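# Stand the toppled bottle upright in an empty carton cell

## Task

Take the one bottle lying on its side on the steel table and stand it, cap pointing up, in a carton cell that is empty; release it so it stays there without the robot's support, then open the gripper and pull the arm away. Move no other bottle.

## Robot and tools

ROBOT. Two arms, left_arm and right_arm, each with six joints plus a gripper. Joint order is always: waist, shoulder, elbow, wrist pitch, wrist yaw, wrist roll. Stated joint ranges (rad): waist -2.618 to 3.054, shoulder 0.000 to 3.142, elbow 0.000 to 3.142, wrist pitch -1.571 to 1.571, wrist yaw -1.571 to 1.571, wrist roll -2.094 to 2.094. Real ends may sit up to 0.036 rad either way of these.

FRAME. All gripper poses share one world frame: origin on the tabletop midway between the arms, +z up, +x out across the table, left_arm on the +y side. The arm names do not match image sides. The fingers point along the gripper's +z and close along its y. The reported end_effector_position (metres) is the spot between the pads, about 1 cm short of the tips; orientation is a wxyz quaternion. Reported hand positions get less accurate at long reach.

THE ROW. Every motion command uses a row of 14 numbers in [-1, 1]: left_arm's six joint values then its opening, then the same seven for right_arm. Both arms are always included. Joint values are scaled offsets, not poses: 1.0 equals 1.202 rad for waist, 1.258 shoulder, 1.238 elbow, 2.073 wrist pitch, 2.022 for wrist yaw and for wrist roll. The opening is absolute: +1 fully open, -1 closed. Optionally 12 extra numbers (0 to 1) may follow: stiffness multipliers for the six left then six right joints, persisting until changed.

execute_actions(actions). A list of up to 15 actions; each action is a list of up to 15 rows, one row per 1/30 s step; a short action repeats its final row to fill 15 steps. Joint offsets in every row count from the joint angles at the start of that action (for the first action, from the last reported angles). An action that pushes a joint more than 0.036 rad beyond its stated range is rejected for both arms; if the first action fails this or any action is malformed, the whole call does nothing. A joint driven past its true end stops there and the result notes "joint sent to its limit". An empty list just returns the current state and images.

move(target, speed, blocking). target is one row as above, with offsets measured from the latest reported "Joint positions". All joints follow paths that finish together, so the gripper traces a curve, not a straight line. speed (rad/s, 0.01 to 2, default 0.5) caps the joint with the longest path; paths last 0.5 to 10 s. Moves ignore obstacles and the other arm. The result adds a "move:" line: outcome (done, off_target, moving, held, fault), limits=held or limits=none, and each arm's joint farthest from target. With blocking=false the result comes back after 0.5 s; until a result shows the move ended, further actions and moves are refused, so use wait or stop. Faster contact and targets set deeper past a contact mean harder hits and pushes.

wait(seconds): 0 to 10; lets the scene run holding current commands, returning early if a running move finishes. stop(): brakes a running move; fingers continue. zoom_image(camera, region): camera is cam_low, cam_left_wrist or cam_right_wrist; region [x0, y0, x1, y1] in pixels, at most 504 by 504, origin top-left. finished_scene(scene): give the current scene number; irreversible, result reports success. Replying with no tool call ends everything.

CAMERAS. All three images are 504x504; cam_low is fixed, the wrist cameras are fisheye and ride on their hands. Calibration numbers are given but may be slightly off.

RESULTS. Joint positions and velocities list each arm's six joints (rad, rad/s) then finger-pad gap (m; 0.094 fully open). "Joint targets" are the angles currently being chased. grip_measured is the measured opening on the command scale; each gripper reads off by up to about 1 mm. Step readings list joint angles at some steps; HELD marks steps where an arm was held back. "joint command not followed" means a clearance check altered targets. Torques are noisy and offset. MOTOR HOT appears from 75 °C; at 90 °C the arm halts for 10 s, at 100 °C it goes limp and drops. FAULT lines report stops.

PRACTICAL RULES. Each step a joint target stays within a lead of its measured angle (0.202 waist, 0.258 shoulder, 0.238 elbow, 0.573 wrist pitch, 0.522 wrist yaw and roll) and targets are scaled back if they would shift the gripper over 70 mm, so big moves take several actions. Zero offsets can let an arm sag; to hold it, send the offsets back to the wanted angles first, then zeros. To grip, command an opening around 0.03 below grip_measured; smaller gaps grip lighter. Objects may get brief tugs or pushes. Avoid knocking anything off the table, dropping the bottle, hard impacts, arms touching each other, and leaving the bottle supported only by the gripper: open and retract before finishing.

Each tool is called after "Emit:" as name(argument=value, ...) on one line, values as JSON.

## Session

Emit:
execute_actions(actions=[])

Scene clock: 0.00 s.
left_arm: end_effector_position=(+0.2956, +0.2545, +0.1445) grip_measured=+1.000 end_effector_quat_wxyz=(+0.082, +0.588, -0.709, +0.381) | right_arm: end_effector_position=(+0.1701, -0.4616, +0.3239) grip_measured=+1.000 end_effector_quat_wxyz=(+0.215, -0.035, +0.880, -0.421)
Joint names: [waist, shoulder, elbow, wrist pitch, wrist yaw, wrist roll]
Joint positions: left_arm=[ 0.693  1.54   1.125 -1.223  0.798 -0.813  0.094] | right_arm=[-0.335  0.961  1.278 -1.028  0.562 -0.707  0.094]
Joint velocities: left_arm=[-0.002  0.012 -0.012  0.066 -0.037 -0.037  0.   ] | right_arm=[ 0.002  0.002 -0.007  0.007  0.022 -0.037  0.   ]
Joint torques (N m, as the arm reports them, + toward a larger angle): no reading
Motor temperatures (°C, as the motors report them): left_arm=[22 24 21 23 21 21] | right_arm=[24 23 23 24 22 21]
Joint targets: left_arm=[0.693 1.530 1.135 -1.223 0.806 -0.810] | right_arm=[-0.335 0.955 1.288 -1.019 0.566 -0.700]
Joint stiffness scale: left_arm=[1. 1. 1. 1. 1. 1.] | right_arm=[1. 1. 1. 1. 1. 1.]
camera_calibration (this result's frames):
cam_left_wrist: T_world_to_cam=[[0.933714, 0.111868, 0.340093, -0.351726], [-0.329531, -0.102801, 0.938531, 0.0075703], [0.139953, -0.988391, -0.0591225, 0.330006], [0, 0, 0, 1]] pos_world=[0.284721, 0.3663, 0.132026]
cam_right_wrist: T_world_to_cam=[[0.0496896, -0.610606, 0.790374, -0.543089], [-0.950503, 0.21411, 0.225168, 0.21447], [-0.306716, -0.762442, -0.569744, 0.00220681], [0, 0, 0, 1]] pos_world=[0.231517, -0.375851, 0.382209]

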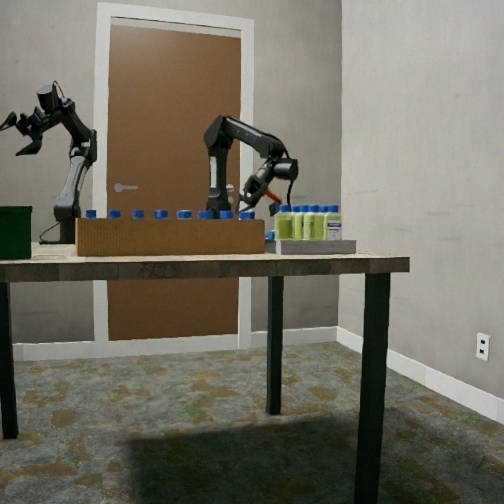

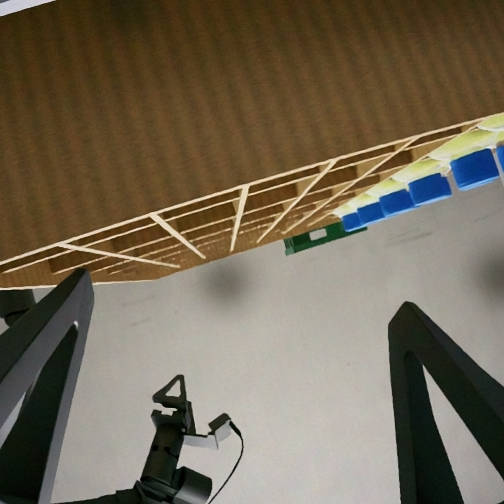

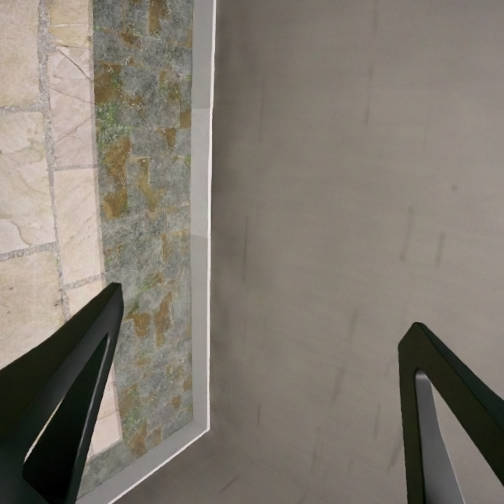

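Emit:
zoom_image(camera="cam_low", region=[60, 100, 380, 270])

Emit:
zoom_image(camera="cam_low", region=[240, 170, 380, 265])

Region (60, 100, 380, 270) of cam_low's 504x504 image, scaled by 1.575, with more detail than that image has; it fills the top 268 rows of this view, and the rest is white.

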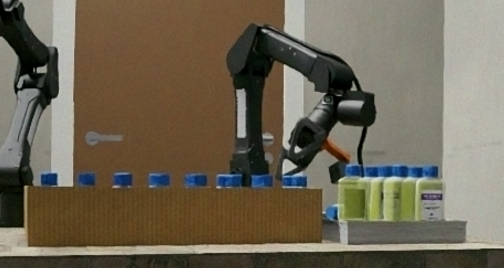

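Region (240, 170, 380, 265) of cam_low's 504x504 image, scaled by 3.600, with more detail than that image has; it fills the top 342 rows of this view, and the rest is white.

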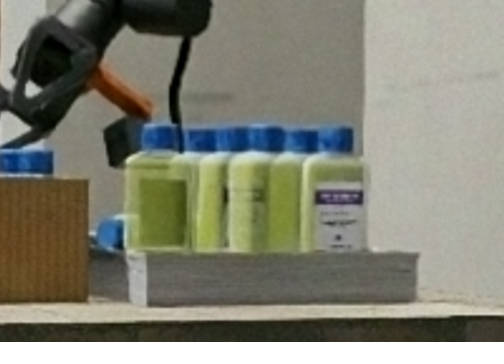

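Emit:
move(target=[0,-0.04,0.36,-0.095,-0.05,0.05,1,0,-0.0048,0.0081,0.0043,0.002,0.0035,1], speed=1.0)

Scene clock: 7.93 s.
left_arm: end_effector_position=(+0.3226, +0.2863, +0.2520) grip_measured=+1.000 end_effector_quat_wxyz=(+0.069, -0.526, +0.774, -0.347) | right_arm: end_effector_position=(+0.1701, -0.4616, +0.3239) grip_measured=+1.000 end_effector_quat_wxyz=(+0.215, -0.035, +0.880, -0.421)
Joint names: [waist, shoulder, elbow, wrist pitch, wrist yaw, wrist roll]
Joint positions: left_arm=[ 0.693  1.5    1.551 -1.408  0.696 -0.727  0.094] | right_arm=[-0.335  0.961  1.278 -1.028  0.562 -0.708  0.094]
Joint velocities: left_arm=[ 0.002  0.007 -0.017  0.007  0.022  0.095  0.   ] | right_arm=[-0.002 -0.012 -0.002 -0.081 -0.066 -0.051  0.   ]
Joint torques (N m, as the arm reports them, + toward a larger angle): left_arm=[-0.04 -6.11  6.66  0.42  0.34  0.13] | right_arm=[ 0.02 -0.9   7.57  1.63  0.27  0.09]
Motor temperatures (°C, as the motors report them): left_arm=[22 24 22 23 21 21] | right_arm=[24 23 24 25 22 21]
Joint targets: left_arm=[0.693 1.489 1.571 -1.420 0.697 -0.712] | right_arm=[-0.335 0.955 1.288 -1.019 0.566 -0.700]
Joint stiffness scale: left_arm=[1. 1. 1. 1. 1. 1.] | right_arm=[1. 1. 1. 1. 1. 1.]
move: done; limits=none; left_arm: farthest joint: the elbow, 0.020 radians from its target (0.446 radians at the start); right_arm: farthest joint: the elbow, 0.010 radians from its target (0.010 radians at the start)
camera_calibration (this result's frames):
cam_left_wrist: T_world_to_cam=[[0.829002, -0.0582716, 0.556202, -0.389038], [-0.544724, -0.309313, 0.779488, 0.087454], [0.126619, -0.949173, -0.288163, 0.414858], [0, 0, 0, 1]] pos_world=[0.317623, 0.398153, 0.267761]
cam_right_wrist: T_world_to_cam=[[0.0500373, -0.610472, 0.790456, -0.543112], [-0.950486, 0.213945, 0.225398, 0.214316], [-0.306713, -0.762595, -0.56954, 0.0020694], [0, 0, 0, 1]] pos_world=[0.231515, -0.375829, 0.382179]

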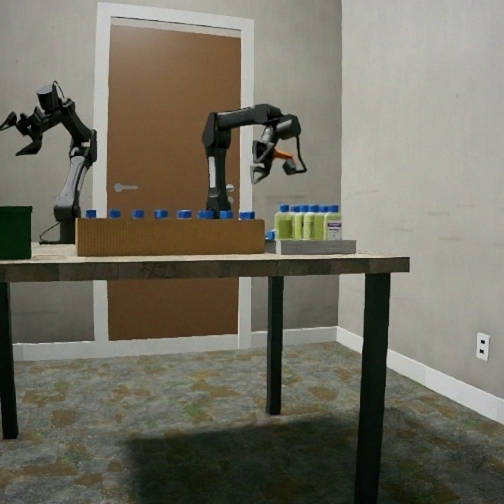

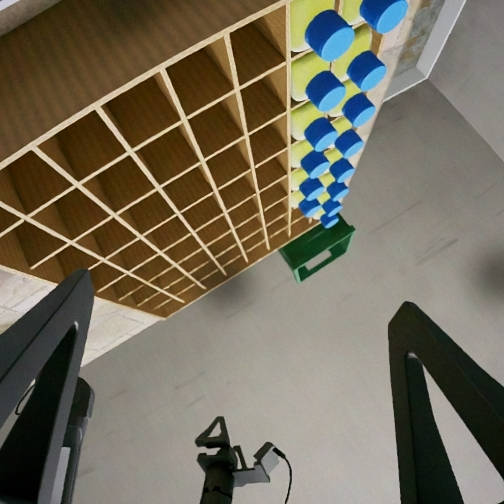

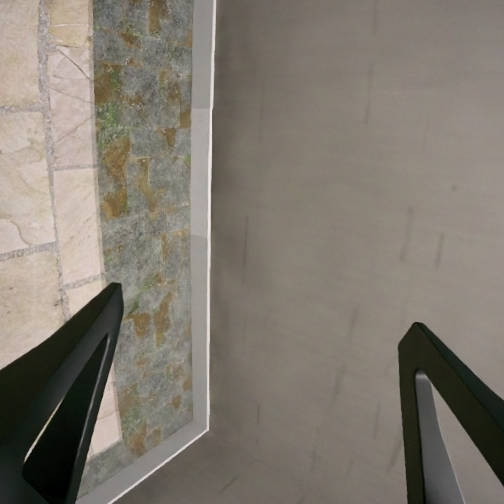

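Emit:
move(target=[-0.061,-0.009,0.177,0.173,-0.344,0.36,1,0,-0.0048,0.0081,0.0043,0.002,0.0035,1], speed=1.2)

Scene clock: 9.77 s.
left_arm: end_effector_position=(+0.3670, +0.4156, +0.3159) grip_measured=+1.000 end_effector_quat_wxyz=(+0.353, -0.225, +0.905, +0.081) | right_arm: end_effector_position=(+0.1701, -0.4616, +0.3239) grip_measured=+1.000 end_effector_quat_wxyz=(+0.215, -0.036, +0.880, -0.421)
Joint names: [waist, shoulder, elbow, wrist pitch, wrist yaw, wrist roll]
Joint positions: left_arm=[ 0.629  1.5    1.743 -1.073  0.008 -0.011  0.094] | right_arm=[-0.335  0.961  1.278 -1.028  0.562 -0.708  0.094]
Joint velocities: left_arm=[-0.002 -0.002 -0.007 -0.051 -0.022 -0.022  0.   ] | right_arm=[-0.007 -0.012 -0.007  0.051 -0.022 -0.051  0.   ]
Joint torques (N m, as the arm reports them, + toward a larger angle): left_arm=[-0.7  -6.56  7.28  1.55 -0.08  0.12] | right_arm=[ 0.01 -0.95  7.58  1.63  0.28  0.1 ]
Motor temperatures (°C, as the motors report them): left_arm=[22 24 22 24 21 21] | right_arm=[24 23 24 26 22 21]
Joint targets: left_arm=[0.620 1.489 1.770 -1.049 0.001 0.001] | right_arm=[-0.335 0.955 1.288 -1.019 0.566 -0.701]
Joint stiffness scale: left_arm=[1. 1. 1. 1. 1. 1.] | right_arm=[1. 1. 1. 1. 1. 1.]
move: off_target (left_arm); limits=none; left_arm: farthest joint: the elbow, 0.027 radians from its target (0.220 radians at the start); right_arm: farthest joint: the elbow, 0.010 radians from its target (0.010 radians at the start)
camera_calibration (this result's frames):
cam_left_wrist: T_world_to_cam=[[0.56716, -0.813847, 0.126426, 0.0920455], [-0.822649, -0.567189, 0.0393025, 0.544734], [0.0397214, -0.126295, -0.991197, 0.462308], [0, 0, 0, 1]] pos_world=[0.377557, 0.442265, 0.425192]
cam_right_wrist: T_world_to_cam=[[0.0507326, -0.610204, 0.790618, -0.54316], [-0.950451, 0.213615, 0.225858, 0.214009], [-0.306707, -0.762902, -0.569132, 0.00179454], [0, 0, 0, 1]] pos_world=[0.231511, -0.375785, 0.382118]

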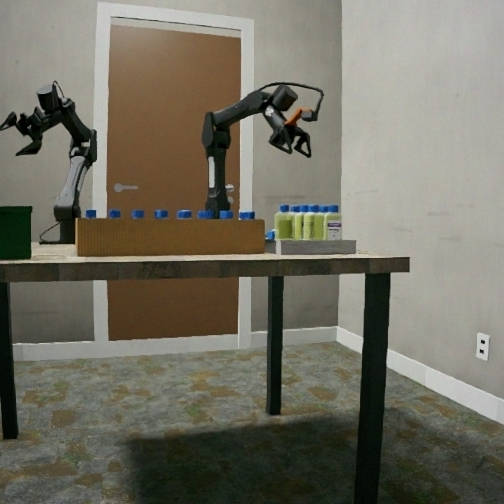

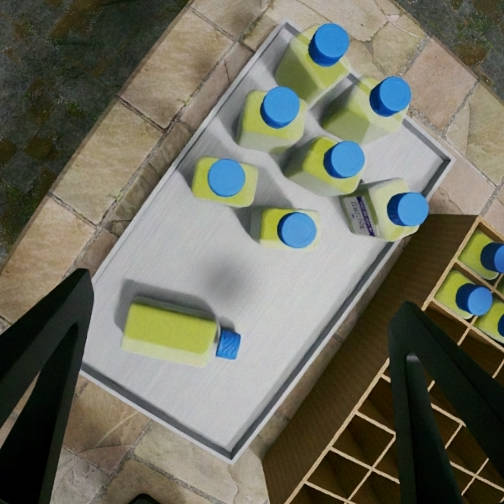

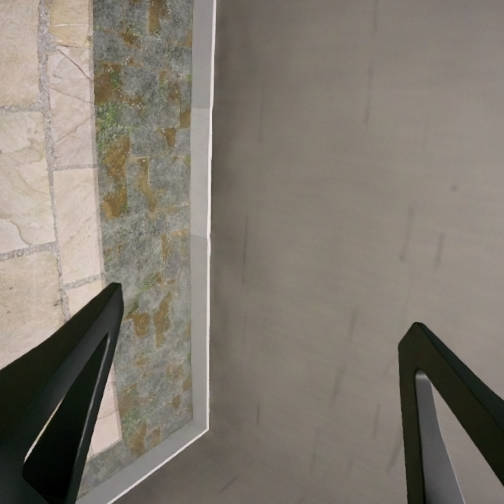

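Emit:
zoom_image(camera="cam_left_wrist", region=[70, 250, 290, 470])

Region (70, 250, 290, 470) of cam_left_wrist's 504x504 image, scaled by 2.291, with more detail than that image has.

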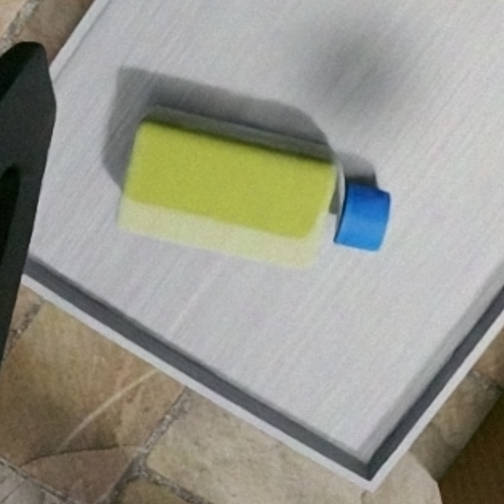

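Emit:
zoom_image(camera="cam_left_wrist", region=[110, 280, 250, 385])

Region (110, 280, 250, 385) of cam_left_wrist's 504x504 image, scaled by 3.600, with more detail than that image has; it fills the top 378 rows of this view, and the rest is white.

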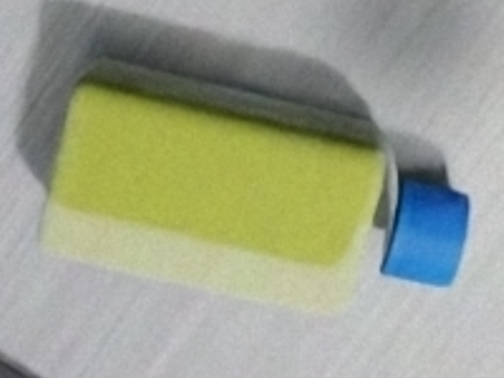

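Emit:
move(target=[-0.0491,0.128,-0.311,-0.0907,-0.1068,0.830,1,0,-0.0048,0.0081,0.0043,0.002,0.0035,1], speed=1.6)

Scene clock: 36.23 s.
left_arm: end_effector_position=(+0.2783, +0.3949, +0.1222) grip_measured=+1.000 end_effector_quat_wxyz=(-0.082, +0.572, +0.814, +0.064) | right_arm: end_effector_position=(+0.1701, -0.4616, +0.3239) grip_measured=+1.000 end_effector_quat_wxyz=(+0.215, -0.036, +0.880, -0.421)
Joint names: [waist, shoulder, elbow, wrist pitch, wrist yaw, wrist roll]
Joint positions: left_arm=[ 0.578  1.662  1.363 -1.243 -0.206  1.658  0.094] | right_arm=[-0.335  0.961  1.278 -1.028  0.562 -0.709  0.094]
Joint velocities: left_arm=[ 0.007  0.002 -0.012 -0.051 -0.022 -0.022  0.   ] | right_arm=[-0.027  0.012  0.002 -0.007 -0.095 -0.007  0.   ]
Joint torques (N m, as the arm reports them, + toward a larger angle): left_arm=[-0.75 -6.74  5.12  0.02 -0.18  0.1 ] | right_arm=[ 0.02 -0.93  7.57  1.64  0.29  0.1 ]
Motor temperatures (°C, as the motors report them): left_arm=[22 25 23 27 21 21] | right_arm=[24 23 25 28 22 21]
Joint targets: left_arm=[0.570 1.661 1.358 -1.261 -0.208 1.668] | right_arm=[-0.335 0.955 1.288 -1.019 0.566 -0.702]
Joint stiffness scale: left_arm=[1. 1. 1. 1. 1. 1.] | right_arm=[1. 1. 1. 1. 1. 1.]
move: done; limits=none; left_arm: farthest joint: the wrist pitch, 0.018 radians from its target (0.188 radians at the start); right_arm: farthest joint: the elbow, 0.010 radians from its target (0.010 radians at the start)
camera_calibration (this result's frames):
cam_left_wrist: T_world_to_cam=[[-0.871509, -0.488157, -0.046633, 0.442907], [-0.308022, 0.470945, 0.82664, -0.181672], [-0.381568, 0.734788, -0.560796, -0.00415199], [0, 0, 0, 1]] pos_world=[0.328455, 0.304817, 0.168503]
cam_right_wrist: T_world_to_cam=[[0.0517755, -0.609801, 0.790861, -0.54323], [-0.950398, 0.21312, 0.226548, 0.213548], [-0.306698, -0.763362, -0.568519, 0.00138221], [0, 0, 0, 1]] pos_world=[0.231505, -0.375719, 0.382027]

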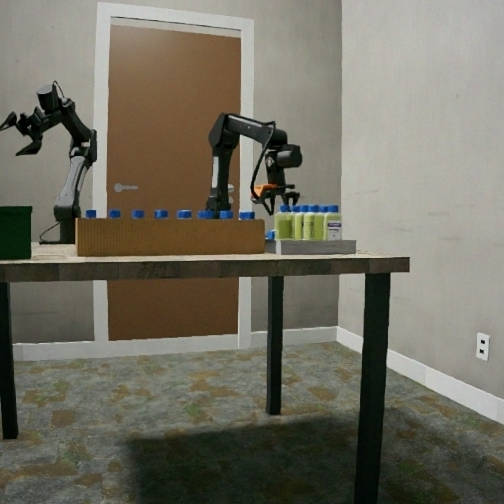

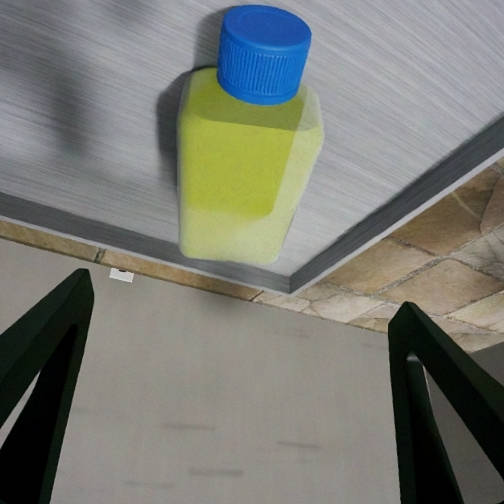

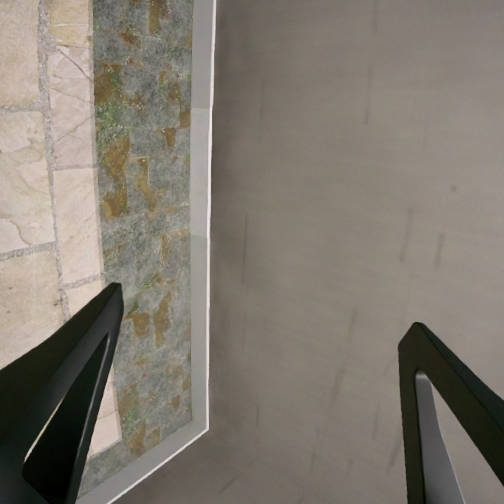

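Emit:
zoom_image(camera="cam_left_wrist", region=[140, 0, 400, 300])

Region (140, 0, 400, 300) of cam_left_wrist's 504x504 image, scaled by 1.680, with more detail than that image has; it fills the left 437 columns of this view, and the rest is white.

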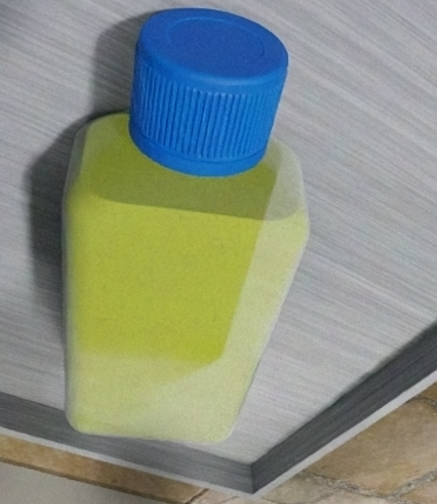

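Emit:
move(target=[0.0446,0.073,-0.1686,0.1512,-0.001,0.016,1,0,-0.0048,0.0081,0.0043,0.002,0.0035,1], speed=0.45)

Scene clock: 49.30 s.
left_arm: end_effector_position=(+0.2803, +0.4119, +0.0465) grip_measured=+1.000 end_effector_quat_wxyz=(-0.083, +0.562, +0.820, +0.065) | right_arm: end_effector_position=(+0.1701, -0.4616, +0.3239) grip_measured=+1.000 end_effector_quat_wxyz=(+0.215, -0.036, +0.880, -0.421)
Joint names: [waist, shoulder, elbow, wrist pitch, wrist yaw, wrist roll]
Joint positions: left_arm=[ 0.624  1.754  1.161 -0.941 -0.207  1.68   0.094] | right_arm=[-0.335  0.961  1.278 -1.028  0.562 -0.71   0.094]
Joint velocities: left_arm=[-0.007  0.002 -0.017 -0.066 -0.022  0.022  0.   ] | right_arm=[-0.007 -0.002 -0.017 -0.051 -0.022 -0.022  0.   ]
Joint torques (N m, as the arm reports them, + toward a larger angle): left_arm=[ 0.5  -7.21  4.41  0.31 -0.15  0.06] | right_arm=[ 0.02 -0.94  7.54  1.63  0.27  0.08]
Motor temperatures (°C, as the motors report them): left_arm=[22 25 22 25 21 21] | right_arm=[24 23 25 29 22 21]
Joint targets: left_arm=[0.632 1.754 1.154 -0.929 -0.208 1.690] | right_arm=[-0.335 0.955 1.288 -1.019 0.566 -0.702]
Joint stiffness scale: left_arm=[1. 1. 1. 1. 1. 1.] | right_arm=[1. 1. 1. 1. 1. 1.]
move: done; limits=none; left_arm: farthest joint: the wrist pitch, 0.011 radians from its target (0.313 radians at the start); right_arm: farthest joint: the elbow, 0.010 radians from its target (0.010 radians at the start)
camera_calibration (this result's frames):
cam_left_wrist: T_world_to_cam=[[-0.859559, -0.508606, -0.0497912, 0.454653], [-0.320541, 0.460699, 0.827653, -0.118792], [-0.39801, 0.727376, -0.559027, -0.0507056], [0, 0, 0, 1]] pos_world=[0.332542, 0.322848, 0.09261]
cam_right_wrist: T_world_to_cam=[[0.0521231, -0.609667, 0.790942, -0.543253], [-0.95038, 0.212955, 0.226778, 0.213394], [-0.306694, -0.763516, -0.568315, 0.00124475], [0, 0, 0, 1]] pos_world=[0.231503, -0.375697, 0.381996]

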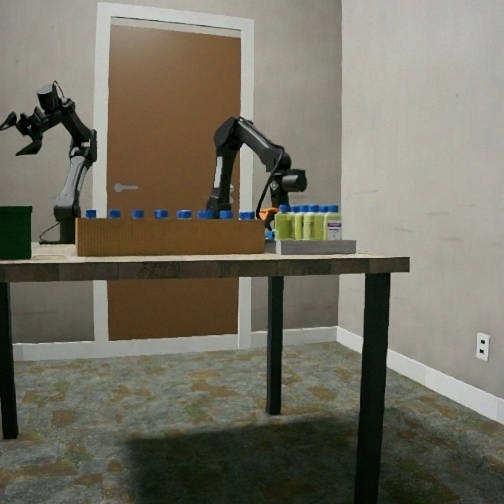

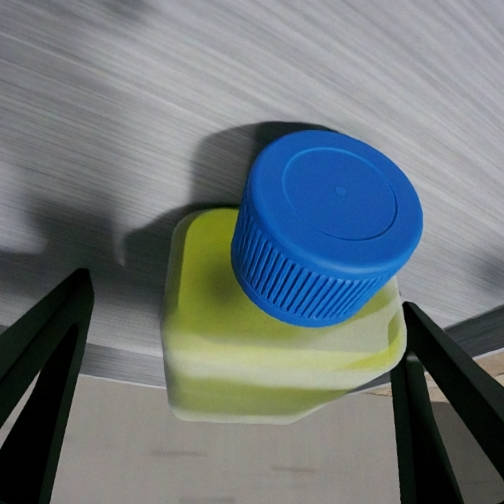

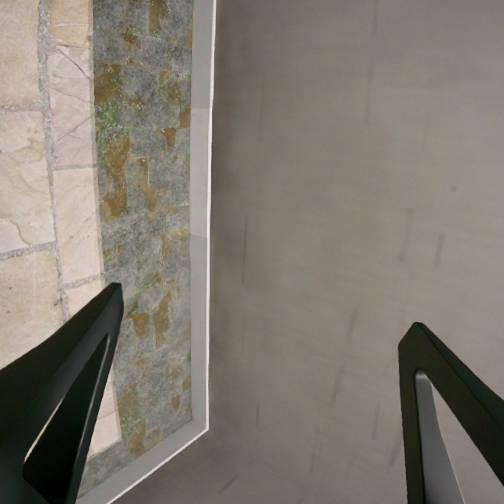

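Emit:
execute_actions(actions=[])

Scene clock: 50.67 s.
left_arm: end_effector_position=(+0.2804, +0.4119, +0.0465) grip_measured=+1.000 end_effector_quat_wxyz=(-0.082, +0.562, +0.820, +0.065) | right_arm: end_effector_position=(+0.1701, -0.4616, +0.3239) grip_measured=+1.000 end_effector_quat_wxyz=(+0.215, -0.036, +0.880, -0.421)
Joint names: [waist, shoulder, elbow, wrist pitch, wrist yaw, wrist roll]
Joint positions: left_arm=[ 0.624  1.754  1.161 -0.94  -0.207  1.681  0.094] | right_arm=[-0.335  0.961  1.278 -1.028  0.562 -0.71   0.094]
Joint velocities: left_arm=[-0.017 -0.002  0.007 -0.007  0.095 -0.022  0.   ] | right_arm=[-0.022 -0.032 -0.002 -0.051 -0.007 -0.022  0.   ]
Joint torques (N m, as the arm reports them, + toward a larger angle): left_arm=[ 0.65 -7.34  4.62  0.33 -0.14  0.06] | right_arm=[ 0.01 -0.93  7.57  1.65  0.27  0.08]
Motor temperatures (°C, as the motors report them): left_arm=[22 25 22 25 21 21] | right_arm=[24 23 25 29 22 21]
Joint targets: left_arm=[0.632 1.754 1.154 -0.929 -0.208 1.690] | right_arm=[-0.335 0.955 1.288 -1.019 0.566 -0.702]
Joint stiffness scale: left_arm=[1. 1. 1. 1. 1. 1.] | right_arm=[1. 1. 1. 1. 1. 1.]
camera_calibration (this result's frames):
cam_left_wrist: T_world_to_cam=[[-0.859735, -0.508277, -0.0500941, 0.454675], [-0.320587, 0.460694, 0.827638, -0.118772], [-0.397592, 0.727609, -0.559022, -0.0509152], [0, 0, 0, 1]] pos_world=[0.33258, 0.322865, 0.0926137]
cam_right_wrist: T_world_to_cam=[[0.0521231, -0.609667, 0.790942, -0.543253], [-0.95038, 0.212955, 0.226778, 0.213394], [-0.306694, -0.763516, -0.568315, 0.00124475], [0, 0, 0, 1]] pos_world=[0.231503, -0.375697, 0.381996]

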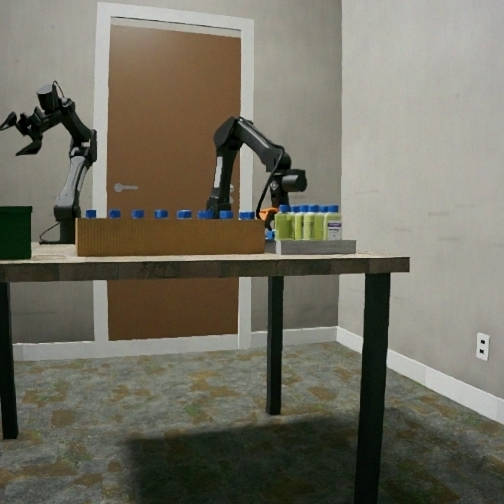

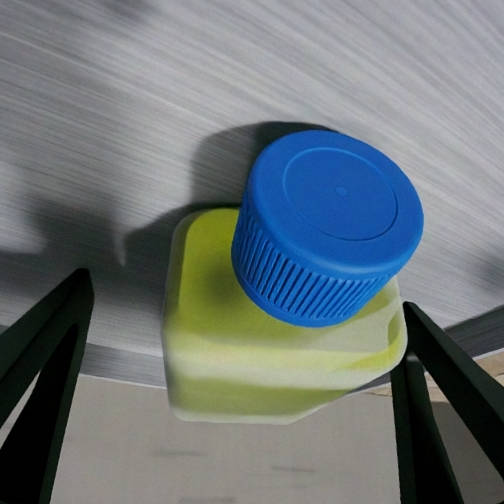

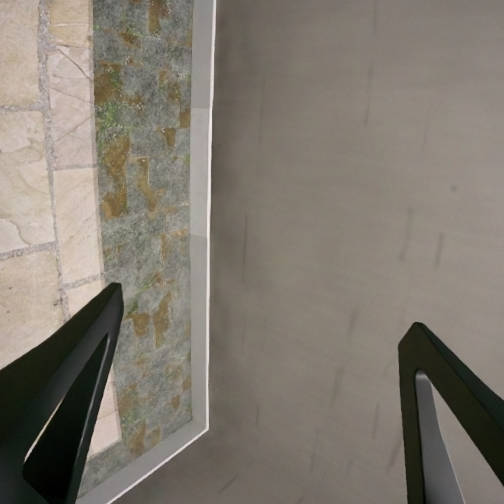

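Emit:
execute_actions(actions=[[[0.0067,-0.005,-0.008,0.005,0,0.004,0.85,0,-0.0048,0.0081,0.0043,0.002,0.0035,1],[0.0067,-0.010,-0.016,0.010,0,0.004,0.7,0,-0.0048,0.0081,0.0043,0.002,0.0035,1],[0.0067,-0.014,-0.025,0.014,0,0.004,0.6,0,-0.0048,0.0081,0.0043,0.002,0.0035,1],[0.0067,-0.018,-0.034,0.018,0,0.004,0.52,0,-0.0048,0.0081,0.0043,0.002,0.0035,1],[0.0067,-0.022,-0.043,0.022,0,0.004,0.46,0,-0.0048,0.0081,0.0043,0.002,0.0035,1],[0.0067,-0.022,-0.043,0.022,0,0.004,0.42,0,-0.0048,0.0081,0.0043,0.002,0.0035,1],[0.0067,-0.022,-0.043,0.022,0,0.004,0.39,0,-0.0048,0.0081,0.0043,0.002,0.0035,1],[0.0067,-0.022,-0.043,0.022,0,0.004,0.36,0,-0.0048,0.0081,0.0043,0.002,0.0035,1],[0.0067,-0.022,-0.043,0.022,0,0.004,0.33,0,-0.0048,0.0081,0.0043,0.002,0.0035,1],[0.0067,-0.022,-0.043,0.022,0,0.004,0.30,0,-0.0048,0.0081,0.0043,0.002,0.0035,1],[0.0067,-0.022,-0.043,0.022,0,0.004,0.27,0,-0.0048,0.0081,0.0043,0.002,0.0035,1],[0.0067,-0.022,-0.043,0.022,0,0.004,0.24,0,-0.0048,0.0081,0.0043,0.002,0.0035,1],[0.0067,-0.022,-0.043,0.022,0,0.004,0.22,0,-0.0048,0.0081,0.0043,0.002,0.0035,1],[0.0067,-0.022,-0.043,0.022,0,0.004,0.20,0,-0.0048,0.0081,0.0043,0.002,0.0035,1],[0.0067,-0.022,-0.043,0.022,0,0.004,0.18,0,-0.0048,0.0081,0.0043,0.002,0.0035,1]]])

Scene clock: 56.13 s.
left_arm: end_effector_position=(+0.2804, +0.4127, +0.0439) grip_measured=+0.193 end_effector_quat_wxyz=(-0.078, +0.561, +0.821, +0.077) | right_arm: end_effector_position=(+0.1701, -0.4616, +0.3239) grip_measured=+1.000 end_effector_quat_wxyz=(+0.215, -0.036, +0.880, -0.421)
Joint names: [waist, shoulder, elbow, wrist pitch, wrist yaw, wrist roll]
Joint positions: left_arm=[ 0.624  1.738  1.129 -0.9   -0.211  1.681  0.056] | right_arm=[-0.335  0.961  1.278 -1.028  0.562 -0.71   0.094]
Joint velocities: left_arm=[-0.002 -0.002 -0.002  0.066 -0.066  0.037 -0.022] | right_arm=[-0.007  0.002 -0.007 -0.022 -0.007 -0.022  0.   ]
Joint torques (N m, as the arm reports them, + toward a larger angle): left_arm=[ 0.59 -8.1   3.46  0.31 -0.07  0.04] | right_arm=[ 0.02 -0.94  7.57  1.64  0.27  0.09]
Motor temperatures (°C, as the motors report them): left_arm=[22 25 22 25 21 21] | right_arm=[24 23 25 29 22 21]
Joint targets: left_arm=[0.632 1.727 1.108 -0.895 -0.207 1.688] | right_arm=[-0.335 0.955 1.288 -1.019 0.566 -0.703]
Joint stiffness scale: left_arm=[1. 1. 1. 1. 1. 1.] | right_arm=[1. 1. 1. 1. 1. 1.]
Step readings (joint positions):
0: left_arm=[0.624 1.754 1.161 -0.940 -0.207 1.681] | right_arm=[-0.335 0.961 1.278 -1.028 0.562 -0.710]
1: left_arm=[0.624 1.754 1.161 -0.940 -0.207 1.681] | right_arm=[-0.335 0.961 1.278 -1.028 0.562 -0.710]
2: left_arm=[0.624 1.754 1.159 -0.939 -0.207 1.681] | right_arm=[-0.335 0.961 1.278 -1.028 0.562 -0.710]
4: left_arm=[0.624 1.753 1.150 -0.924 -0.207 1.681] | right_arm=[-0.335 0.961 1.278 -1.028 0.562 -0.710]
8: left_arm=[0.624 1.740 1.131 -0.900 -0.208 1.681] | right_arm=[-0.335 0.961 1.278 -1.028 0.562 -0.710]
15: Joint positions above
camera_calibration (this result's frames):
cam_left_wrist: T_world_to_cam=[[-0.858369, -0.507518, -0.0750211, 0.455343], [-0.337478, 0.448437, 0.827655, -0.107178], [-0.386407, 0.735752, -0.556201, -0.0595269], [0, 0, 0, 1]] pos_world=[0.33168, 0.322954, 0.0897575]
cam_right_wrist: T_world_to_cam=[[0.0521231, -0.609667, 0.790942, -0.543253], [-0.95038, 0.212955, 0.226778, 0.213394], [-0.306694, -0.763516, -0.568315, 0.00124475], [0, 0, 0, 1]] pos_world=[0.231503, -0.375697, 0.381996]

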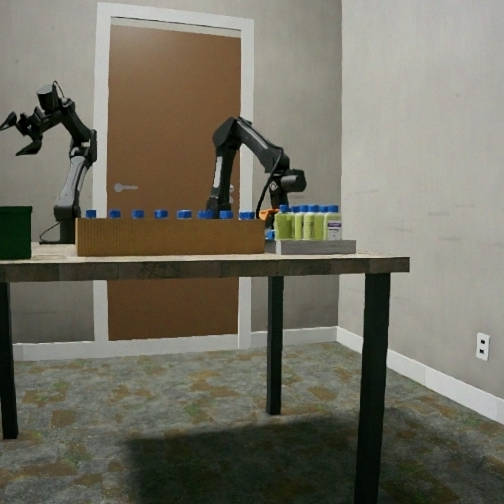

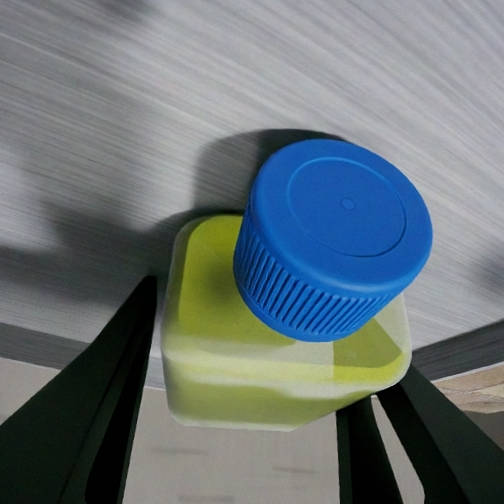

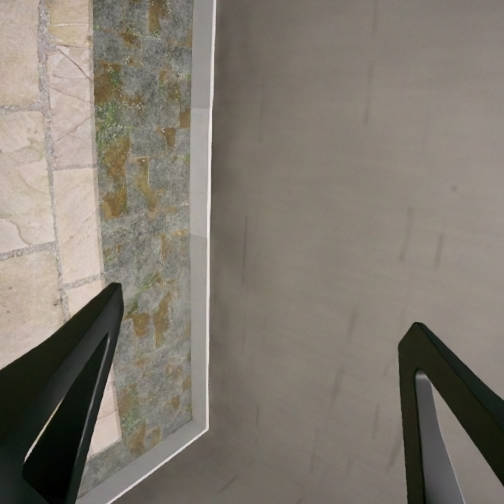

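Emit:
execute_actions(actions=[[[0.0067,-0.009,-0.012,0.002,0.002,0.0035,0.172,0,-0.0048,0.0081,0.0043,0.002,0.0035,1],[0.0067,-0.009,-0.006,0.002,0.002,0.0035,0.165,0,-0.0048,0.0081,0.0043,0.002,0.0035,1],[0.0067,-0.010,0.0,0.0,0.002,0.0035,0.16,0,-0.0048,0.0081,0.0043,0.002,0.0035,1],[0.0067,-0.012,0.008,-0.003,0.002,0.0035,0.16,0,-0.0048,0.0081,0.0043,0.002,0.0035,1],[0.0067,-0.014,0.016,-0.006,0.002,0.0035,0.16,0,-0.0048,0.0081,0.0043,0.002,0.0035,1],[0.0067,-0.017,0.023,-0.010,0.002,0.0035,0.16,0,-0.0048,0.0081,0.0043,0.002,0.0035,1],[0.0067,-0.020,0.030,-0.014,0.002,0.0035,0.16,0,-0.0048,0.0081,0.0043,0.002,0.0035,1],[0.0067,-0.023,0.036,-0.018,0.002,0.0035,0.16,0,-0.0048,0.0081,0.0043,0.002,0.0035,1],[0.0067,-0.026,0.042,-0.022,0.002,0.0035,0.16,0,-0.0048,0.0081,0.0043,0.002,0.0035,1],[0.0067,-0.029,0.047,-0.025,0.002,0.0035,0.16,0,-0.0048,0.0081,0.0043,0.002,0.0035,1],[0.0067,-0.031,0.051,-0.028,0.002,0.0035,0.16,0,-0.0048,0.0081,0.0043,0.002,0.0035,1],[0.0067,-0.033,0.055,-0.030,0.002,0.0035,0.16,0,-0.0048,0.0081,0.0043,0.002,0.0035,1],[0.0067,-0.035,0.058,-0.032,0.002,0.0035,0.16,0,-0.0048,0.0081,0.0043,0.002,0.0035,1],[0.0067,-0.036,0.060,-0.034,0.002,0.0035,0.16,0,-0.0048,0.0081,0.0043,0.002,0.0035,1],[0.0067,-0.036,0.060,-0.034,0.002,0.0035,0.16,0,-0.0048,0.0081,0.0043,0.002,0.0035,1]]])

Scene clock: 65.23 s.
left_arm: end_effector_position=(+0.2842, +0.4147, +0.0592) grip_measured=+0.162 end_effector_quat_wxyz=(-0.075, +0.560, +0.821, +0.084) | right_arm: end_effector_position=(+0.1701, -0.4616, +0.3239) grip_measured=+1.000 end_effector_quat_wxyz=(+0.215, -0.036, +0.880, -0.421)
Joint names: [waist, shoulder, elbow, wrist pitch, wrist yaw, wrist roll]
Joint positions: left_arm=[ 0.624  1.72   1.171 -0.944 -0.212  1.681  0.055] | right_arm=[-0.335  0.961  1.278 -1.028  0.562 -0.71   0.094]
Joint velocities: left_arm=[ 0.007 -0.105  0.1   -0.154 -0.022 -0.022  0.001] | right_arm=[-0.017 -0.027  0.007 -0.022  0.037 -0.007  0.   ]
Joint torques (N m, as the arm reports them, + toward a larger angle): left_arm=[ 0.61 -8.82  6.7   0.2  -0.13  0.  ] | right_arm=[ 0.01 -0.94  7.59  1.63  0.28  0.08]
Motor temperatures (°C, as the motors report them): left_arm=[22 25 22 25 21 21] | right_arm=[24 23 25 29 22 21]
Joint targets: left_arm=[0.632 1.693 1.203 -0.970 -0.207 1.688] | right_arm=[-0.335 0.955 1.288 -1.019 0.566 -0.703]
Joint stiffness scale: left_arm=[1. 1. 1. 1. 1. 1.] | right_arm=[1. 1. 1. 1. 1. 1.]
Step readings (joint positions):
0: left_arm=[0.624 1.738 1.129 -0.900 -0.211 1.681] | right_arm=[-0.335 0.961 1.278 -1.028 0.562 -0.710]
1: left_arm=[0.624 1.738 1.129 -0.900 -0.211 1.681] | right_arm=[-0.335 0.961 1.278 -1.028 0.562 -0.710]
2: left_arm=[0.624 1.738 1.129 -0.900 -0.212 1.681] | right_arm=[-0.335 0.961 1.278 -1.028 0.562 -0.710]
4: left_arm=[0.624 1.738 1.129 -0.900 -0.212 1.681] | right_arm=[-0.335 0.961 1.278 -1.028 0.562 -0.710]
8: left_arm=[0.624 1.738 1.134 -0.906 -0.212 1.681] | right_arm=[-0.335 0.961 1.278 -1.028 0.562 -0.710]
15: Joint positions above
camera_calibration (this result's frames):
cam_left_wrist: T_world_to_cam=[[-0.857188, -0.506904, -0.0909824, 0.461088], [-0.349127, 0.442085, 0.826239, -0.113424], [-0.378602, 0.740006, -0.555924, -0.0550561], [0, 0, 0, 1]] pos_world=[0.334796, 0.324612, 0.105059]
cam_right_wrist: T_world_to_cam=[[0.0521231, -0.609667, 0.790942, -0.543253], [-0.95038, 0.212955, 0.226778, 0.213394], [-0.306694, -0.763516, -0.568315, 0.00124475], [0, 0, 0, 1]] pos_world=[0.231503, -0.375697, 0.381996]

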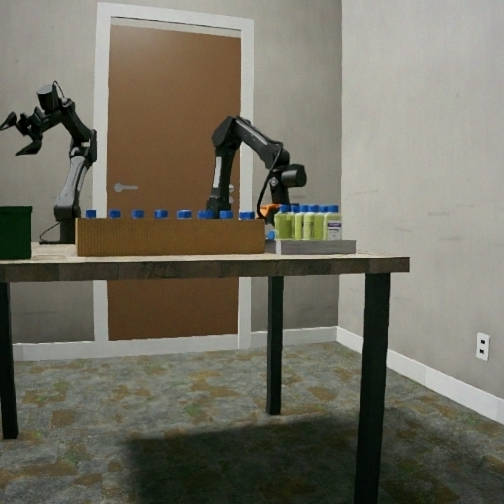

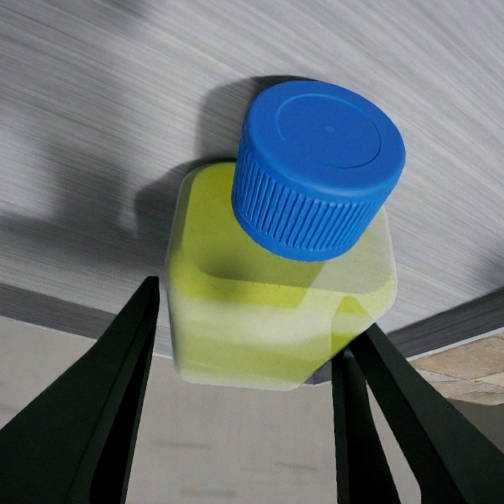

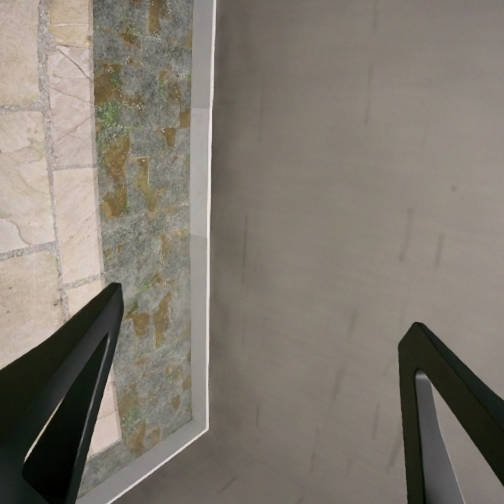

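Emit:
zoom_image(camera="cam_left_wrist", region=[80, 150, 460, 450])

Emit:
zoom_image(camera="cam_low", region=[220, 170, 360, 270])

Region (80, 150, 460, 450) of cam_left_wrist's 504x504 image, scaled by 1.326, with more detail than that image has; it fills the top 398 rows of this view, and the rest is white.

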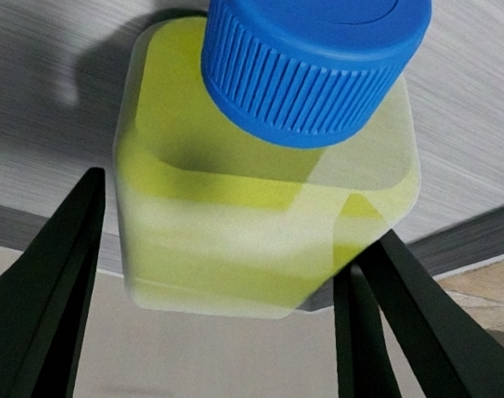

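Region (220, 170, 360, 270) of cam_low's 504x504 image, scaled by 3.600, with more detail than that image has; it fills the top 360 rows of this view, and the rest is white.

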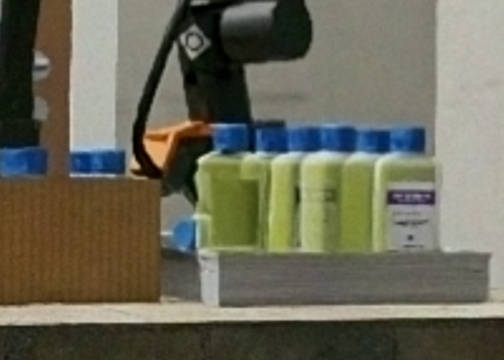

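Emit:
zoom_image(camera="cam_left_wrist", region=[120, 230, 420, 420])

Region (120, 230, 420, 420) of cam_left_wrist's 504x504 image, scaled by 1.680, with more detail than that image has; it fills the top 319 rows of this view, and the rest is white.

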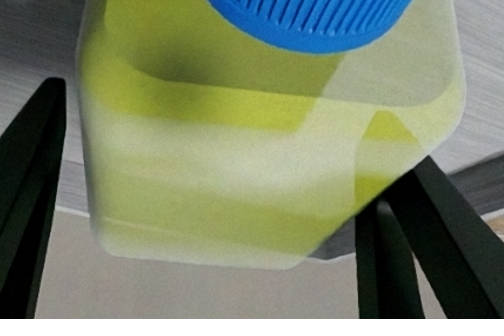

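Emit:
execute_actions(actions=[[[0.0067,-0.018,0.020,-0.010,0.002,0.0035,0.22,0,-0.0048,0.0081,0.0043,0.002,0.0035,1],[0.0067,-0.015,0.014,-0.007,0.002,0.0035,0.28,0,-0.0048,0.0081,0.0043,0.002,0.0035,1],[0.0067,-0.012,0.008,-0.004,0.002,0.0035,0.32,0,-0.0048,0.0081,0.0043,0.002,0.0035,1],[0.0067,-0.009,0.002,-0.001,0.002,0.0035,0.32,0,-0.0048,0.0081,0.0043,0.002,0.0035,1],[0.0067,-0.006,-0.004,0.002,0.002,0.0035,0.32,0,-0.0048,0.0081,0.0043,0.002,0.0035,1],[0.0067,-0.003,-0.010,0.005,0.002,0.0035,0.32,0,-0.0048,0.0081,0.0043,0.002,0.0035,1],[0.0067,0.0,-0.016,0.008,0.002,0.0035,0.32,0,-0.0048,0.0081,0.0043,0.002,0.0035,1],[0.0067,0.003,-0.022,0.011,0.002,0.0035,0.32,0,-0.0048,0.0081,0.0043,0.002,0.0035,1],[0.0067,0.006,-0.028,0.014,0.002,0.0035,0.32,0,-0.0048,0.0081,0.0043,0.002,0.0035,1],[0.0067,0.009,-0.034,0.017,0.002,0.0035,0.32,0,-0.0048,0.0081,0.0043,0.002,0.0035,1],[0.0067,0.012,-0.040,0.020,0.002,0.0035,0.30,0,-0.0048,0.0081,0.0043,0.002,0.0035,1],[0.0067,0.014,-0.045,0.023,0.002,0.0035,0.28,0,-0.0048,0.0081,0.0043,0.002,0.0035,1],[0.0067,0.016,-0.048,0.025,0.002,0.0035,0.26,0,-0.0048,0.0081,0.0043,0.002,0.0035,1],[0.0067,0.017,-0.050,0.026,0.002,0.0035,0.24,0,-0.0048,0.0081,0.0043,0.002,0.0035,1],[0.0067,0.0175,-0.051,0.026,0.002,0.0035,0.22,0,-0.0048,0.0081,0.0043,0.002,0.0035,1]]])

Scene clock: 75.83 s.
left_arm: end_effector_position=(+0.2771, +0.4110, +0.0440) grip_measured=+0.232 end_effector_quat_wxyz=(-0.081, +0.561, +0.820, +0.072) | right_arm: end_effector_position=(+0.1701, -0.4616, +0.3239) grip_measured=+1.000 end_effector_quat_wxyz=(+0.215, -0.036, +0.880, -0.421)
Joint names: [waist, shoulder, elbow, wrist pitch, wrist yaw, wrist roll]
Joint positions: left_arm=[ 0.624  1.734  1.124 -0.91  -0.212  1.681  0.058] | right_arm=[-0.335  0.961  1.278 -1.028  0.562 -0.71   0.094]
Joint velocities: left_arm=[-0.002  0.002 -0.002  0.139  0.037 -0.066 -0.022] | right_arm=[-0.002 -0.002 -0.002  0.037  0.022 -0.066  0.   ]
Joint torques (N m, as the arm reports them, + toward a larger angle): left_arm=[ 0.73 -6.19  3.75  0.25 -0.16  0.05] | right_arm=[-0.01 -0.97  7.56  1.64  0.28  0.09]
Motor temperatures (°C, as the motors report them): left_arm=[22 26 23 24 21 21] | right_arm=[24 23 25 30 22 21]
Joint targets: left_arm=[0.632 1.742 1.107 -0.890 -0.207 1.688] | right_arm=[-0.335 0.955 1.288 -1.019 0.566 -0.703]
Joint stiffness scale: left_arm=[1. 1. 1. 1. 1. 1.] | right_arm=[1. 1. 1. 1. 1. 1.]
Step readings (joint positions):
0: left_arm=[0.624 1.714 1.177 -0.952 -0.212 1.681] | right_arm=[-0.335 0.961 1.278 -1.028 0.562 -0.710]
1: left_arm=[0.624 1.714 1.177 -0.952 -0.212 1.681] | right_arm=[-0.335 0.961 1.278 -1.028 0.562 -0.710]
2: left_arm=[0.624 1.714 1.177 -0.952 -0.212 1.681] | right_arm=[-0.335 0.961 1.278 -1.028 0.562 -0.710]
4: left_arm=[0.624 1.714 1.177 -0.952 -0.212 1.681] | right_arm=[-0.335 0.961 1.278 -1.028 0.562 -0.710]
8: left_arm=[0.624 1.714 1.168 -0.943 -0.212 1.681] | right_arm=[-0.335 0.961 1.278 -1.028 0.562 -0.710]
15: Joint positions above
camera_calibration (this result's frames):
cam_left_wrist: T_world_to_cam=[[-0.859227, -0.507534, -0.0643278, 0.451439], [-0.329243, 0.452336, 0.828849, -0.111545], [-0.391572, 0.733349, -0.555762, -0.0571801], [0, 0, 0, 1]] pos_world=[0.328773, 0.32151, 0.0897156]
cam_right_wrist: T_world_to_cam=[[0.0521231, -0.609667, 0.790942, -0.543253], [-0.95038, 0.212955, 0.226778, 0.213394], [-0.306694, -0.763516, -0.568315, 0.00124475], [0, 0, 0, 1]] pos_world=[0.231503, -0.375697, 0.381996]

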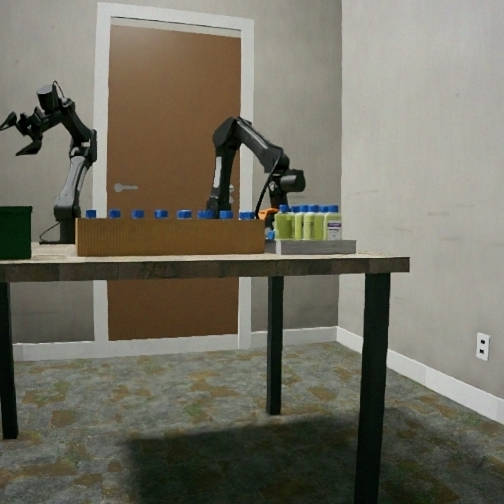

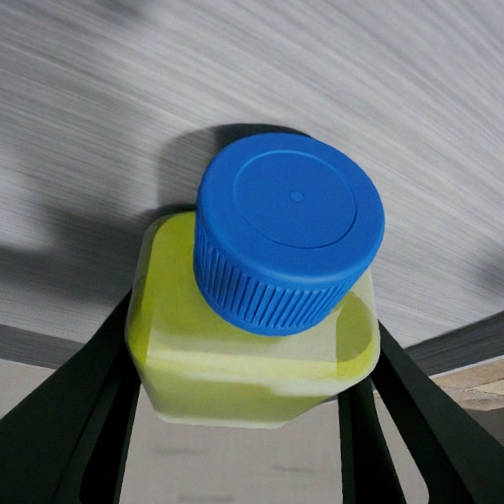

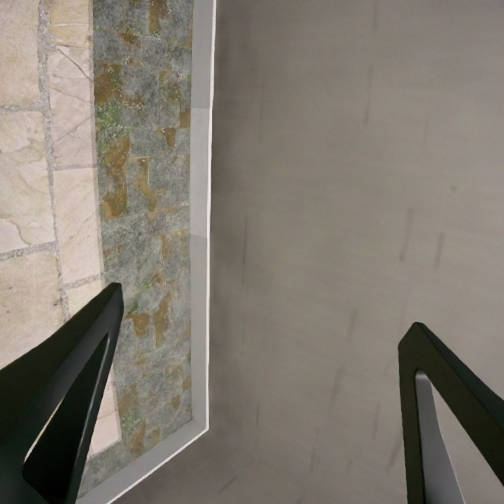

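Emit:
zoom_image(camera="cam_left_wrist", region=[70, 200, 440, 460])

Region (70, 200, 440, 460) of cam_left_wrist's 504x504 image, scaled by 1.362, with more detail than that image has; it fills the top 354 rows of this view, and the rest is white.

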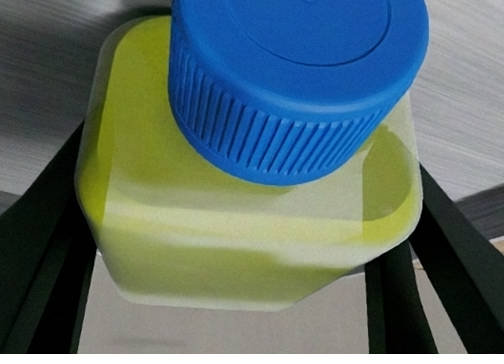

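Emit:
execute_actions(actions=[[[0.0067,0.005,-0.010,0.007,0.002,0.0035,0.21,0,-0.0048,0.0081,0.0043,0.002,0.0035,1],[0.0067,0.005,-0.010,0.007,0.002,0.0035,0.20,0,-0.0048,0.0081,0.0043,0.002,0.0035,1],[0.0067,0.005,-0.010,0.007,0.002,0.0035,0.19,0,-0.0048,0.0081,0.0043,0.002,0.0035,1],[0.0067,0.005,-0.010,0.007,0.002,0.0035,0.18,0,-0.0048,0.0081,0.0043,0.002,0.0035,1],[0.0067,0.005,-0.010,0.007,0.002,0.0035,0.17,0,-0.0048,0.0081,0.0043,0.002,0.0035,1],[0.0067,0.005,-0.010,0.007,0.002,0.0035,0.16,0,-0.0048,0.0081,0.0043,0.002,0.0035,1],[0.0067,0.005,-0.010,0.007,0.002,0.0035,0.15,0,-0.0048,0.0081,0.0043,0.002,0.0035,1],[0.0067,0.005,-0.010,0.007,0.002,0.0035,0.14,0,-0.0048,0.0081,0.0043,0.002,0.0035,1],[0.0067,0.005,-0.010,0.007,0.002,0.0035,0.13,0,-0.0048,0.0081,0.0043,0.002,0.0035,1],[0.0067,0.005,-0.010,0.007,0.002,0.0035,0.12,0,-0.0048,0.0081,0.0043,0.002,0.0035,1]]])

Scene clock: 77.63 s.
left_arm: end_effector_position=(+0.2796, +0.4121, +0.0441) grip_measured=+0.122 end_effector_quat_wxyz=(-0.078, +0.561, +0.821, +0.077) | right_arm: end_effector_position=(+0.1701, -0.4616, +0.3239) grip_measured=+1.000 end_effector_quat_wxyz=(+0.215, -0.036, +0.880, -0.421)
Joint names: [waist, shoulder, elbow, wrist pitch, wrist yaw, wrist roll]
Joint positions: left_arm=[ 0.624  1.734  1.124 -0.899 -0.211  1.681  0.053] | right_arm=[-0.335  0.961  1.278 -1.028  0.562 -0.71   0.094]
Joint velocities: left_arm=[-0.012 -0.002 -0.007  0.022 -0.066  0.022  0.   ] | right_arm=[-0.012 -0.002  0.012  0.007 -0.037  0.022  0.   ]
Joint torques (N m, as the arm reports them, + toward a larger angle): left_arm=[ 0.53 -6.46  4.2   0.33 -0.11  0.06] | right_arm=[ 0.01 -0.94  7.57  1.64  0.27  0.08]
Motor temperatures (°C, as the motors report them): left_arm=[22 26 22 24 21 21] | right_arm=[24 23 25 30 22 21]
Joint targets: left_arm=[0.632 1.740 1.112 -0.896 -0.208 1.688] | right_arm=[-0.335 0.955 1.288 -1.019 0.566 -0.703]
Joint stiffness scale: left_arm=[1. 1. 1. 1. 1. 1.] | right_arm=[1. 1. 1. 1. 1. 1.]
Step readings (joint positions):
0: left_arm=[0.624 1.734 1.124 -0.906 -0.212 1.681] | right_arm=[-0.335 0.961 1.278 -1.028 0.562 -0.710]
1: left_arm=[0.624 1.734 1.124 -0.906 -0.212 1.681] | right_arm=[-0.335 0.961 1.278 -1.028 0.562 -0.710]
2: left_arm=[0.624 1.734 1.124 -0.905 -0.212 1.681] | right_arm=[-0.335 0.961 1.278 -1.028 0.562 -0.710]
4: left_arm=[0.624 1.734 1.124 -0.903 -0.211 1.681] | right_arm=[-0.335 0.961 1.278 -1.028 0.562 -0.710]
8: left_arm=[0.624 1.734 1.124 -0.899 -0.211 1.681] | right_arm=[-0.335 0.961 1.278 -1.028 0.562 -0.710]
15: Joint positions above
camera_calibration (this result's frames):
cam_left_wrist: T_world_to_cam=[[-0.858538, -0.507191, -0.0753005, 0.454282], [-0.337658, 0.448719, 0.827428, -0.107435], [-0.385876, 0.735804, -0.5565, -0.0595392], [0, 0, 0, 1]] pos_world=[0.330767, 0.322426, 0.0899692]
cam_right_wrist: T_world_to_cam=[[0.0521231, -0.609667, 0.790942, -0.543253], [-0.95038, 0.212955, 0.226778, 0.213394], [-0.306694, -0.763516, -0.568315, 0.00124475], [0, 0, 0, 1]] pos_world=[0.231503, -0.375697, 0.381996]

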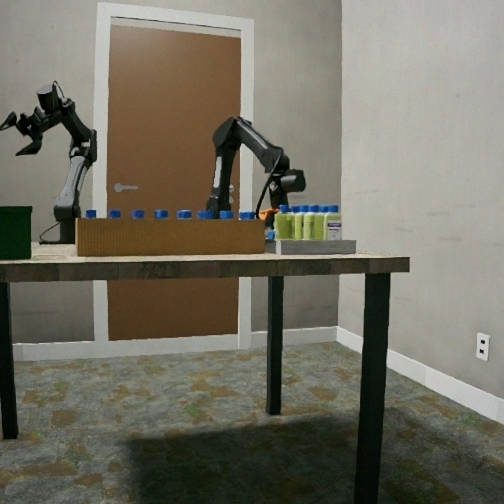

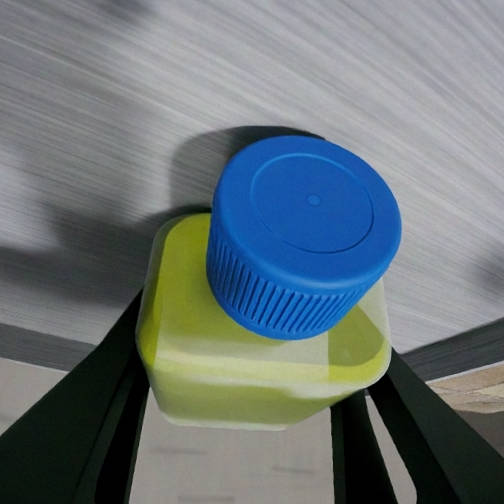

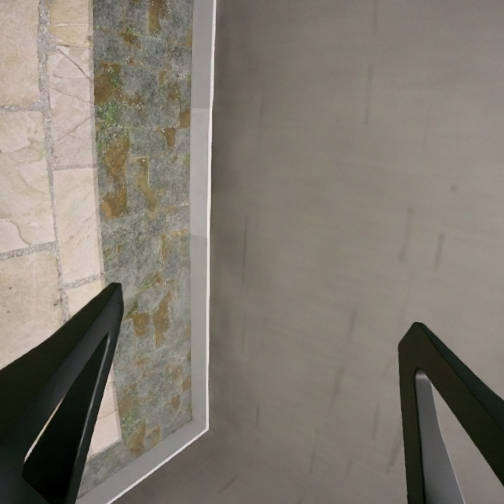

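Emit:
zoom_image(camera="cam_left_wrist", region=[90, 230, 430, 450])

Region (90, 230, 430, 450) of cam_left_wrist's 504x504 image, scaled by 1.482, with more detail than that image has; it fills the top 326 rows of this view, and the rest is white.

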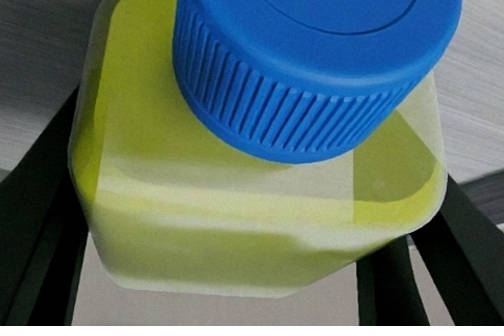

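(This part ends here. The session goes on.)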